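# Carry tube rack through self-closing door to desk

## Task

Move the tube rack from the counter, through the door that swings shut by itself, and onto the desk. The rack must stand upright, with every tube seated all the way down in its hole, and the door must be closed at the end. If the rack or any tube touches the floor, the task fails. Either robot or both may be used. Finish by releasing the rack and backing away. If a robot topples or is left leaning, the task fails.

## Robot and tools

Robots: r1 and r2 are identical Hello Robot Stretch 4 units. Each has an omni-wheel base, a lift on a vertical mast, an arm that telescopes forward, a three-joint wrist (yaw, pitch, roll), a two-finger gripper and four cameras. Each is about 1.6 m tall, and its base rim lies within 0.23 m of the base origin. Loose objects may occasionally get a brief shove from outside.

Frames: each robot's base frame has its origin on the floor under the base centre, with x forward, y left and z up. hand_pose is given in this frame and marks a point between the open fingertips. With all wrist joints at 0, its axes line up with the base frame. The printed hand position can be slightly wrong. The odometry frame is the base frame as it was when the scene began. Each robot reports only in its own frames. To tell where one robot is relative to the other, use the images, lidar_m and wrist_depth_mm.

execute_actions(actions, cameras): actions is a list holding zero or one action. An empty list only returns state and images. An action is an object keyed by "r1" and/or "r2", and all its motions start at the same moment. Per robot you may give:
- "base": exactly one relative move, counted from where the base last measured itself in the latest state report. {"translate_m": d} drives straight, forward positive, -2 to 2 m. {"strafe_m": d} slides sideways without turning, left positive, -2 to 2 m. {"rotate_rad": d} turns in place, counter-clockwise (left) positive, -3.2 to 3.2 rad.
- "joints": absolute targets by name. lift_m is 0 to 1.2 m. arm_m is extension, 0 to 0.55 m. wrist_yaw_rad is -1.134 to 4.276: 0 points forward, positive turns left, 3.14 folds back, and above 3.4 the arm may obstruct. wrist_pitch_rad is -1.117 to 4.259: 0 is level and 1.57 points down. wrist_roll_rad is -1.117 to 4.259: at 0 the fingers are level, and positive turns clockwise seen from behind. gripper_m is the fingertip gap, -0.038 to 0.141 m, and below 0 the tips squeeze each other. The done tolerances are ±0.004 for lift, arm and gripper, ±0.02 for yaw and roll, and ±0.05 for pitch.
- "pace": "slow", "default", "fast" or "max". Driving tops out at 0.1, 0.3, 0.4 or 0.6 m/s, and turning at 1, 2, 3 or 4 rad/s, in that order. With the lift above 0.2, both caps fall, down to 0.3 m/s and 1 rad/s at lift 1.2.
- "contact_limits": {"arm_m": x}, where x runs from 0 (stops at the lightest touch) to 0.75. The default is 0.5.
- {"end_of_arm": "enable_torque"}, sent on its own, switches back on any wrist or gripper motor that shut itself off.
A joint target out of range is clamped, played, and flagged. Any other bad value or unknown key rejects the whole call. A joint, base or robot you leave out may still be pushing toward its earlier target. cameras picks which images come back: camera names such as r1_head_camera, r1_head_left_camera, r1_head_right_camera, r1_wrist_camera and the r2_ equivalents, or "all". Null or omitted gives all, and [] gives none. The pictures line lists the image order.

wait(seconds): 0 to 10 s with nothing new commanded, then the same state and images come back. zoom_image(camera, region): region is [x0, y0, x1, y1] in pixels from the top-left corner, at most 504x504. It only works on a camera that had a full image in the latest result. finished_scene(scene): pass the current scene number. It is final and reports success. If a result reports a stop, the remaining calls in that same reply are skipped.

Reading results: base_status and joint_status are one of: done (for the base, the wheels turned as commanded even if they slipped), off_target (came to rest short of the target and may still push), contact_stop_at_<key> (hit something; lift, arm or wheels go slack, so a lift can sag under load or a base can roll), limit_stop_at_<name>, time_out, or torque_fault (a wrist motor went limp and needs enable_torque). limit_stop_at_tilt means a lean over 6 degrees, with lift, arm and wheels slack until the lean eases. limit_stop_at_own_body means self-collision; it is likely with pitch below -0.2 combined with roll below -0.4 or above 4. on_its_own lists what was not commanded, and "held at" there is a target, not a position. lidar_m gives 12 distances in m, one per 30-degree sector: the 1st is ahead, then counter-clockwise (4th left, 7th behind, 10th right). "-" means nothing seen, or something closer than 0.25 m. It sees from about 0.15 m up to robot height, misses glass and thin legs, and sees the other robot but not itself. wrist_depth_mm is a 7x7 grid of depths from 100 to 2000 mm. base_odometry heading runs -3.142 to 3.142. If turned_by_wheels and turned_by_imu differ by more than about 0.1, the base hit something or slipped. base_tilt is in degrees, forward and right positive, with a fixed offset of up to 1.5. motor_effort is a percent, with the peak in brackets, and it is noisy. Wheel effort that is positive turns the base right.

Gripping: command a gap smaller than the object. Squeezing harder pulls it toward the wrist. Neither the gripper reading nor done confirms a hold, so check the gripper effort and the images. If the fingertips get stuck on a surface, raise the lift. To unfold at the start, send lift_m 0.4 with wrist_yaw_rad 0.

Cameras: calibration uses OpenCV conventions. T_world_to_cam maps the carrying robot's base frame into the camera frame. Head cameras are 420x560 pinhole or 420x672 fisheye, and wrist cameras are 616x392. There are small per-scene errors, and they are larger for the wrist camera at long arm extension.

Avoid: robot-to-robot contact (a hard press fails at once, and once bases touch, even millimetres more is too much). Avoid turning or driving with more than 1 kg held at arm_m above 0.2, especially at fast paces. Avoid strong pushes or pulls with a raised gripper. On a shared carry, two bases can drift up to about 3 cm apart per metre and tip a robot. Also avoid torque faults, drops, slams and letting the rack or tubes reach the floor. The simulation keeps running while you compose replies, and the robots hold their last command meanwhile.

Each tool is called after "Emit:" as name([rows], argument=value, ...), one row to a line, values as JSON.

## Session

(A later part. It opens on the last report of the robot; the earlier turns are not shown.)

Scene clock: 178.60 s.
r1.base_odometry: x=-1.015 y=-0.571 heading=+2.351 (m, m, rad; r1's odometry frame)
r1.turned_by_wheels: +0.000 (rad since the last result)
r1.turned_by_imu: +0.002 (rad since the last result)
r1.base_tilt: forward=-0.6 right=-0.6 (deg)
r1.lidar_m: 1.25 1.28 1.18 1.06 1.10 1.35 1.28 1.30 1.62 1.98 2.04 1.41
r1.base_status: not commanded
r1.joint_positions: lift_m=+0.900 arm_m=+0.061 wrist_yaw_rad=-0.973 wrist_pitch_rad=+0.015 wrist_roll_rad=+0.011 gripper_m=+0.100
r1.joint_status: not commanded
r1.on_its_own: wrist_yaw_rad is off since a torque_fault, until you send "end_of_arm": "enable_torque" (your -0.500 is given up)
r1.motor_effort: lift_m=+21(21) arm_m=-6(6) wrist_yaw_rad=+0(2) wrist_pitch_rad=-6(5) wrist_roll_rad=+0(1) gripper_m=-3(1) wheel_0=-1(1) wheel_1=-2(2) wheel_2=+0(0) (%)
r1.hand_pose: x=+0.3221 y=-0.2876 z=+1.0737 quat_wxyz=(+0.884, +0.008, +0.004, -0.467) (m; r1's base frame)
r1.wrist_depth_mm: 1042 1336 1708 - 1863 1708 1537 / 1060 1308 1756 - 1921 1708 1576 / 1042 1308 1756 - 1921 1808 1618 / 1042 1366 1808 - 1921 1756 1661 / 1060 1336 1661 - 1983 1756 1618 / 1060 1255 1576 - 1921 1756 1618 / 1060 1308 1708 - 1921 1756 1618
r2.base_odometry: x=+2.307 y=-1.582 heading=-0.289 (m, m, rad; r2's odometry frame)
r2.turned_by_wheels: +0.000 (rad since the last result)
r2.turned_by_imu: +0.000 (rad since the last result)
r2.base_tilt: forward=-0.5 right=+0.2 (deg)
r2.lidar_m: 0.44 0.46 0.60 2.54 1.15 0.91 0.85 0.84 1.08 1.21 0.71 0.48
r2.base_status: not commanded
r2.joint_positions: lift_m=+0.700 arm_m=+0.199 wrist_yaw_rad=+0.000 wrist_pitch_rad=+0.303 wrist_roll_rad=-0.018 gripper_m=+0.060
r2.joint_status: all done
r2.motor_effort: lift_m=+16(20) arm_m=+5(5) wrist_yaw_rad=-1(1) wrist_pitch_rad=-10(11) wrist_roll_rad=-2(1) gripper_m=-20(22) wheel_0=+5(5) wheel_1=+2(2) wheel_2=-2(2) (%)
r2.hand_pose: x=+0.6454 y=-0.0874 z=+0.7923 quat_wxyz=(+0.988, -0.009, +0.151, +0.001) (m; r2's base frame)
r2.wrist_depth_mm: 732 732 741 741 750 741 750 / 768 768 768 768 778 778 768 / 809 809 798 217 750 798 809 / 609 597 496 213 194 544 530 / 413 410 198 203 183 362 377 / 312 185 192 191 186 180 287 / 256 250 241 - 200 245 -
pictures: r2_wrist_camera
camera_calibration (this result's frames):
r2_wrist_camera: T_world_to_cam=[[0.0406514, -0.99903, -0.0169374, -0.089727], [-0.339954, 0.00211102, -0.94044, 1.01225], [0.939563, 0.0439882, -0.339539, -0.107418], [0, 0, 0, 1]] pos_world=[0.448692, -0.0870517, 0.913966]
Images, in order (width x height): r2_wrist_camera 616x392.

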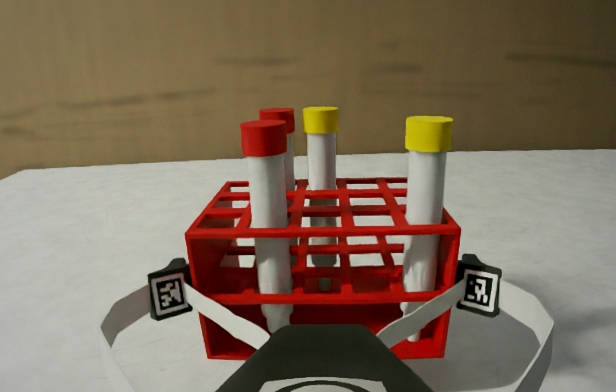

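Emit:
execute_actions([
  {"r2":{"joints":{"lift_m":0.663},"pace":"slow"}},
], cameras=[])

Emit:
execute_actions([
  {"r2":{"joints":{"gripper_m":0.141}}},
], cameras=[])

Emit:
execute_actions([
  {"r2":{"joints":{"arm_m":0.005}}},
], cameras=["r2_wrist_camera","r1_head_left_camera"])

Emit:
zoom_image(camera="r2_wrist_camera", region=[210,60,430,260])

Scene clock: 185.73 s.
r1.base_odometry: x=-1.015 y=-0.571 heading=+2.351 (m, m, rad; r1's odometry frame)
r1.turned_by_wheels: +0.000 (rad since the last result)
r1.turned_by_imu: +0.001 (rad since the last result)
r1.base_tilt: forward=-0.6 right=-0.5 (deg)
r1.lidar_m: 1.26 1.26 1.17 1.07 1.09 1.35 1.29 1.31 1.60 1.98 2.03 1.39
r1.base_status: not commanded
r1.joint_positions: lift_m=+0.900 arm_m=+0.061 wrist_yaw_rad=-0.973 wrist_pitch_rad=+0.015 wrist_roll_rad=+0.011 gripper_m=+0.100
r1.joint_status: not commanded
r1.on_its_own: wrist_yaw_rad is off since a torque_fault, until you send "end_of_arm": "enable_torque" (your -0.500 is given up)
r1.motor_effort: lift_m=+21(21) arm_m=-6(6) wrist_yaw_rad=+1(2) wrist_pitch_rad=-6(6) wrist_roll_rad=+0(1) gripper_m=+1(0) wheel_0=-1(1) wheel_1=-2(2) wheel_2=+0(0) (%)
r1.hand_pose: x=+0.3221 y=-0.2876 z=+1.0737 quat_wxyz=(+0.884, +0.008, +0.004, -0.467) (m; r1's base frame)
r1.wrist_depth_mm: 1060 1308 1756 - 1921 1708 1618 / 1060 1308 1756 - 1921 1708 1576 / 1042 1281 1756 - 1921 1756 1576 / 1060 1336 1808 - 1983 1756 1618 / 1060 1308 1708 - 1983 1756 1618 / 1042 1281 1537 - 1983 1756 1618 / 1078 1308 1661 - 1863 1708 1576
r2.base_odometry: x=+2.307 y=-1.582 heading=-0.289 (m, m, rad; r2's odometry frame)
r2.turned_by_wheels: +0.000 (rad since the last result)
r2.turned_by_imu: +0.000 (rad since the last result)
r2.base_tilt: forward=-0.6 right=+0.2 (deg)
r2.lidar_m: 0.44 0.46 0.61 2.52 1.20 0.91 0.84 0.88 1.06 1.21 0.67 0.48
r2.base_status: not commanded
r2.joint_positions: lift_m=+0.663 arm_m=+0.199 wrist_yaw_rad=+0.000 wrist_pitch_rad=+0.303 wrist_roll_rad=-0.018 gripper_m=+0.060
r2.joint_status: all done
r2.motor_effort: lift_m=+16(20) arm_m=+5(5) wrist_yaw_rad=-2(1) wrist_pitch_rad=-10(10) wrist_roll_rad=-2(2) gripper_m=-25(21) wheel_0=+5(5) wheel_1=+2(2) wheel_2=-2(1) (%)
r2.hand_pose: x=+0.6454 y=-0.0874 z=+0.7553 quat_wxyz=(+0.988, -0.009, +0.151, +0.001) (m; r2's base frame)
r2.wrist_depth_mm: 732 723 732 741 750 741 750 / 750 759 778 778 778 768 768 / 788 798 715 216 597 732 723 / 492 480 404 213 194 436 427 / 332 332 198 203 183 291 303 / 251 184 192 191 186 180 234 / 208 202 200 - 193 198 -
pictures: none
No camera images: the call's "cameras" was empty. Leave "cameras" out to get every camera's image.

Scene clock: 187.57 s.
r1.base_odometry: x=-1.015 y=-0.571 heading=+2.351 (m, m, rad; r1's odometry frame)
r1.turned_by_wheels: +0.000 (rad since the last result)
r1.turned_by_imu: +0.000 (rad since the last result)
r1.base_tilt: forward=-0.6 right=-0.6 (deg)
r1.lidar_m: 1.26 1.25 1.19 1.06 1.08 1.34 1.29 1.32 1.63 1.99 2.04 1.38
r1.base_status: not commanded
r1.joint_positions: lift_m=+0.900 arm_m=+0.061 wrist_yaw_rad=-0.973 wrist_pitch_rad=+0.015 wrist_roll_rad=+0.011 gripper_m=+0.100
r1.joint_status: not commanded
r1.on_its_own: wrist_yaw_rad is off since a torque_fault, until you send "end_of_arm": "enable_torque" (your -0.500 is given up)
r1.motor_effort: lift_m=+21(21) arm_m=-6(6) wrist_yaw_rad=+0(2) wrist_pitch_rad=-5(6) wrist_roll_rad=-1(0) gripper_m=-2(4) wheel_0=-1(1) wheel_1=-2(2) wheel_2=+0(0) (%)
r1.hand_pose: x=+0.3221 y=-0.2876 z=+1.0737 quat_wxyz=(+0.884, +0.008, +0.004, -0.467) (m; r1's base frame)
r1.wrist_depth_mm: 1060 1281 1708 - 1921 1661 1576 / 1060 1281 1708 - 1921 1708 1618 / 1025 1308 1756 - 1921 1756 1618 / 1060 1281 1756 - 1983 1756 1618 / 1060 1336 1708 - 1983 1756 1576 / 1060 1255 1537 - 1921 1708 1618 / 1060 1281 1708 - 1921 1756 1618
r2.base_odometry: x=+2.307 y=-1.582 heading=-0.289 (m, m, rad; r2's odometry frame)
r2.turned_by_wheels: +0.000 (rad since the last result)
r2.turned_by_imu: +0.000 (rad since the last result)
r2.base_tilt: forward=-0.7 right=+0.2 (deg)
r2.lidar_m: 0.43 0.46 0.63 2.53 1.18 0.91 0.83 0.86 1.04 1.21 0.69 0.46
r2.base_status: not commanded
r2.joint_positions: lift_m=+0.663 arm_m=+0.199 wrist_yaw_rad=+0.000 wrist_pitch_rad=+0.303 wrist_roll_rad=-0.018 gripper_m=+0.141
r2.joint_status: all done
r2.motor_effort: lift_m=+16(16) arm_m=+5(5) wrist_yaw_rad=-2(0) wrist_pitch_rad=-8(11) wrist_roll_rad=-2(2) gripper_m=+2(22) wheel_0=+5(5) wheel_1=+2(2) wheel_2=-2(2) (%)
r2.hand_pose: x=+0.6455 y=-0.0874 z=+0.7555 quat_wxyz=(+0.989, -0.009, +0.151, +0.001) (m; r2's base frame)
r2.wrist_depth_mm: 732 732 741 750 741 750 750 / 759 778 768 768 768 788 778 / 788 788 788 236 668 741 741 / 496 484 404 233 236 439 433 / 334 336 222 227 206 290 306 / 252 241 226 204 204 222 236 / 209 202 211 - 206 196 -
pictures: none
No camera images: the call's "cameras" was empty. Leave "cameras" out to get every camera's image.

Scene clock: 189.23 s.
r1.base_odometry: x=-1.015 y=-0.571 heading=+2.351 (m, m, rad; r1's odometry frame)
r1.turned_by_wheels: +0.000 (rad since the last result)
r1.turned_by_imu: +0.000 (rad since the last result)
r1.base_tilt: forward=-0.6 right=-0.6 (deg)
r1.lidar_m: 1.26 1.27 1.20 1.08 1.10 1.37 1.29 1.30 1.61 1.98 2.01 1.41
r1.base_status: not commanded
r1.joint_positions: lift_m=+0.900 arm_m=+0.061 wrist_yaw_rad=-0.973 wrist_pitch_rad=+0.015 wrist_roll_rad=+0.011 gripper_m=+0.100
r1.joint_status: not commanded
r1.on_its_own: wrist_yaw_rad is off since a torque_fault, until you send "end_of_arm": "enable_torque" (your -0.500 is given up)
r1.motor_effort: lift_m=+21(21) arm_m=-6(6) wrist_yaw_rad=+1(2) wrist_pitch_rad=-6(5) wrist_roll_rad=+0(0) gripper_m=-2(2) wheel_0=-1(1) wheel_1=-1(2) wheel_2=+0(0) (%)
r1.hand_pose: x=+0.3221 y=-0.2876 z=+1.0737 quat_wxyz=(+0.884, +0.008, +0.004, -0.467) (m; r1's base frame)
r1.wrist_depth_mm: 1042 1281 1756 - 1921 1708 1576 / 1060 1308 1808 - 1921 1756 1576 / 1078 1308 1756 - 1921 1708 1618 / 1042 1336 1708 - 1921 1756 1618 / 1060 1336 1708 - 1921 1708 1618 / 1060 1255 1576 - 1863 1661 1576 / 1060 1281 1756 - 1983 1808 1618
r2.base_odometry: x=+2.307 y=-1.582 heading=-0.289 (m, m, rad; r2's odometry frame)
r2.turned_by_wheels: +0.000 (rad since the last result)
r2.turned_by_imu: +0.000 (rad since the last result)
r2.base_tilt: forward=-0.6 right=+0.3 (deg)
r2.lidar_m: 0.45 0.46 0.63 2.53 1.15 0.92 0.85 0.86 1.10 1.19 0.68 0.49
r2.base_status: not commanded
r2.joint_positions: lift_m=+0.663 arm_m=+0.006 wrist_yaw_rad=+0.000 wrist_pitch_rad=+0.302 wrist_roll_rad=-0.018 gripper_m=+0.141
r2.joint_status: all done
r2.motor_effort: lift_m=+16(16) arm_m=-4(5) wrist_yaw_rad=+1(1) wrist_pitch_rad=-7(8) wrist_roll_rad=-2(2) gripper_m=-2(1) wheel_0=+5(5) wheel_1=+2(3) wheel_2=-2(2) (%)
r2.hand_pose: x=+0.4521 y=-0.0875 z=+0.7556 quat_wxyz=(+0.989, -0.009, +0.151, +0.001) (m; r2's base frame)
r2.wrist_depth_mm: 917 891 917 917 931 917 931 / 946 946 960 960 960 976 960 / 991 891 842 455 691 750 750 / 500 488 473 421 421 442 436 / 340 336 332 329 324 294 307 / 254 253 250 249 251 253 258 / 715 1098 1160 - 1182 1098 1078
pictures: r1_head_left_camera, r2_wrist_camera
camera_calibration (this result's frames):
r2_wrist_camera: T_world_to_cam=[[0.0403376, -0.999043, -0.0168963, -0.0824745], [-0.338994, 0.00222373, -0.940786, 0.911878], [0.939923, 0.0436768, -0.33858, 0.0607748], [0, 0, 0, 1]] pos_world=[0.255324, -0.0870778, 0.877065]
Images, in order (width x height): r1_head_left_camera 420x672, r2_wrist_camera 616x392.

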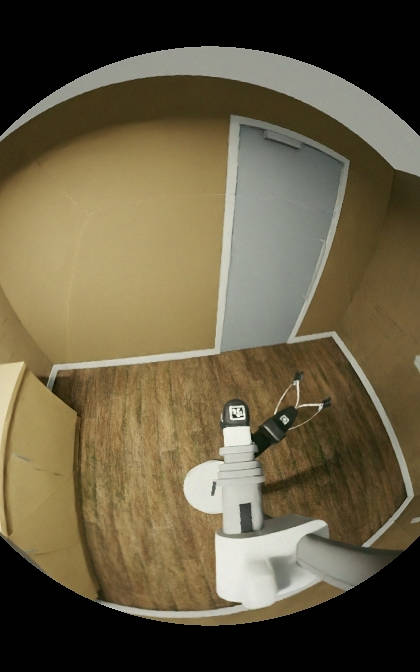

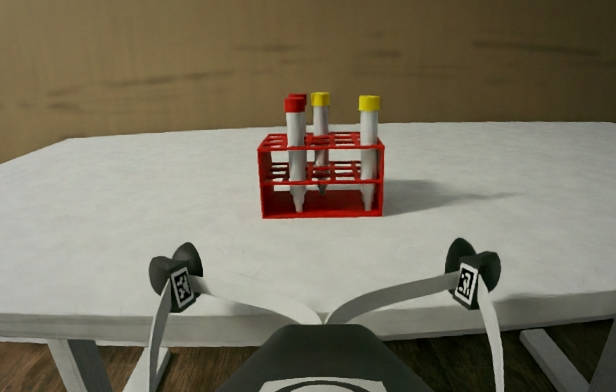

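Region (210, 60, 430, 260) of r2_wrist_camera's 616x392 image, scaled by 2.291; it fills the top 458 rows of this view, and the rest is white.

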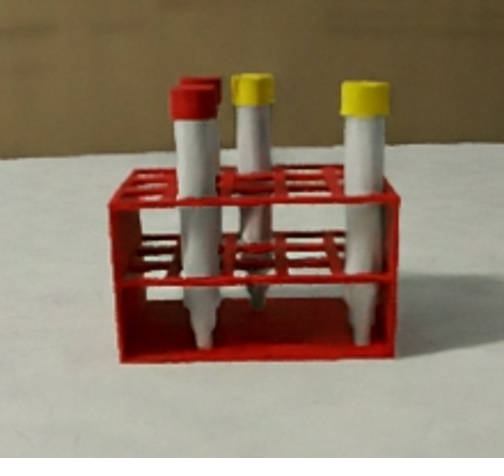

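Emit:
execute_actions([
  {"r2":{"base":{"translate_m":-0.2}}},
], cameras=["r1_head_left_camera"])

Emit:
finished_scene(scene=2)

Scene clock: 196.53 s.
r1.base_odometry: x=-1.015 y=-0.571 heading=+2.351 (m, m, rad; r1's odometry frame)
r1.turned_by_wheels: +0.000 (rad since the last result)
r1.turned_by_imu: +0.001 (rad since the last result)
r1.base_tilt: forward=-0.6 right=-0.6 (deg)
r1.lidar_m: 1.25 1.29 1.19 1.08 1.08 1.33 1.29 1.30 1.62 1.98 2.02 1.42
r1.base_status: not commanded
r1.joint_positions: lift_m=+0.900 arm_m=+0.061 wrist_yaw_rad=-0.973 wrist_pitch_rad=+0.015 wrist_roll_rad=+0.011 gripper_m=+0.100
r1.joint_status: not commanded
r1.on_its_own: wrist_yaw_rad is off since a torque_fault, until you send "end_of_arm": "enable_torque" (your -0.500 is given up)
r1.motor_effort: lift_m=+21(21) arm_m=-6(6) wrist_yaw_rad=+0(2) wrist_pitch_rad=-6(5) wrist_roll_rad=+0(0) gripper_m=-1(4) wheel_0=-1(1) wheel_1=-2(2) wheel_2=+0(0) (%)
r1.hand_pose: x=+0.3221 y=-0.2876 z=+1.0737 quat_wxyz=(+0.884, +0.008, +0.004, -0.467) (m; r1's base frame)
r1.wrist_depth_mm: 1042 1308 1756 - 1983 1708 1576 / 1042 1308 1708 - 1921 1708 1618 / 1060 1308 1756 - 1921 1756 1618 / 1060 1336 1808 - 1983 1808 1576 / 1042 1336 1661 - 1921 1756 1618 / 1078 1281 1537 - 1921 1756 1661 / 1078 1281 1756 - 1921 1756 1618
r2.base_odometry: x=+2.116 y=-1.525 heading=-0.289 (m, m, rad; r2's odometry frame)
r2.turned_by_wheels: +0.000 (rad since the last result)
r2.turned_by_imu: +0.000 (rad since the last result)
r2.base_tilt: forward=-0.5 right=+0.2 (deg)
r2.lidar_m: 0.62 0.67 1.94 2.51 0.87 0.70 0.64 0.68 0.82 1.22 0.98 0.67
r2.base_status: done
r2.joint_positions: lift_m=+0.663 arm_m=+0.006 wrist_yaw_rad=+0.000 wrist_pitch_rad=+0.302 wrist_roll_rad=-0.018 gripper_m=+0.141
r2.joint_status: not commanded
r2.motor_effort: lift_m=+16(16) arm_m=-5(5) wrist_yaw_rad=-1(1) wrist_pitch_rad=-7(8) wrist_roll_rad=-2(2) gripper_m=+0(0) wheel_0=-5(7) wheel_1=-3(6) wheel_2=+1(10) (%)
r2.hand_pose: x=+0.4522 y=-0.0874 z=+0.7556 quat_wxyz=(+0.989, -0.009, +0.151, +0.001) (m; r2's base frame)
r2.wrist_depth_mm: 1078 1098 1098 1098 1118 1118 1118 / 1138 1160 1138 1160 1160 1182 1182 / 1182 891 842 603 759 750 750 / 504 492 473 466 455 484 477 / 1336 904 1366 1366 1366 1336 1366 / 1366 946 1308 1308 1308 1255 1229 / 1182 1078 1182 - 1160 1098 1025
pictures: r1_head_left_camera
Images, in order (width x height): r1_head_left_camera 420x672.

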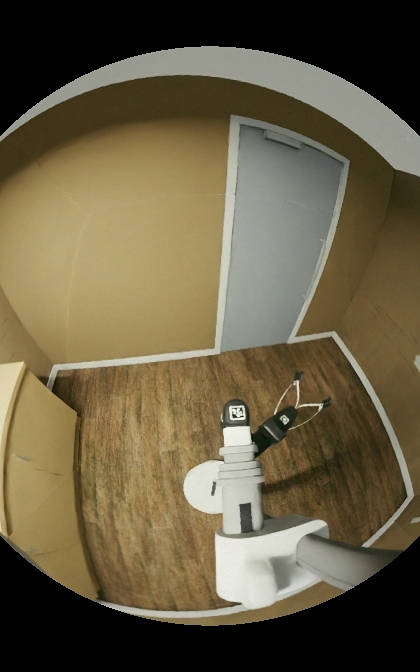

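The scene is finished: the task was done.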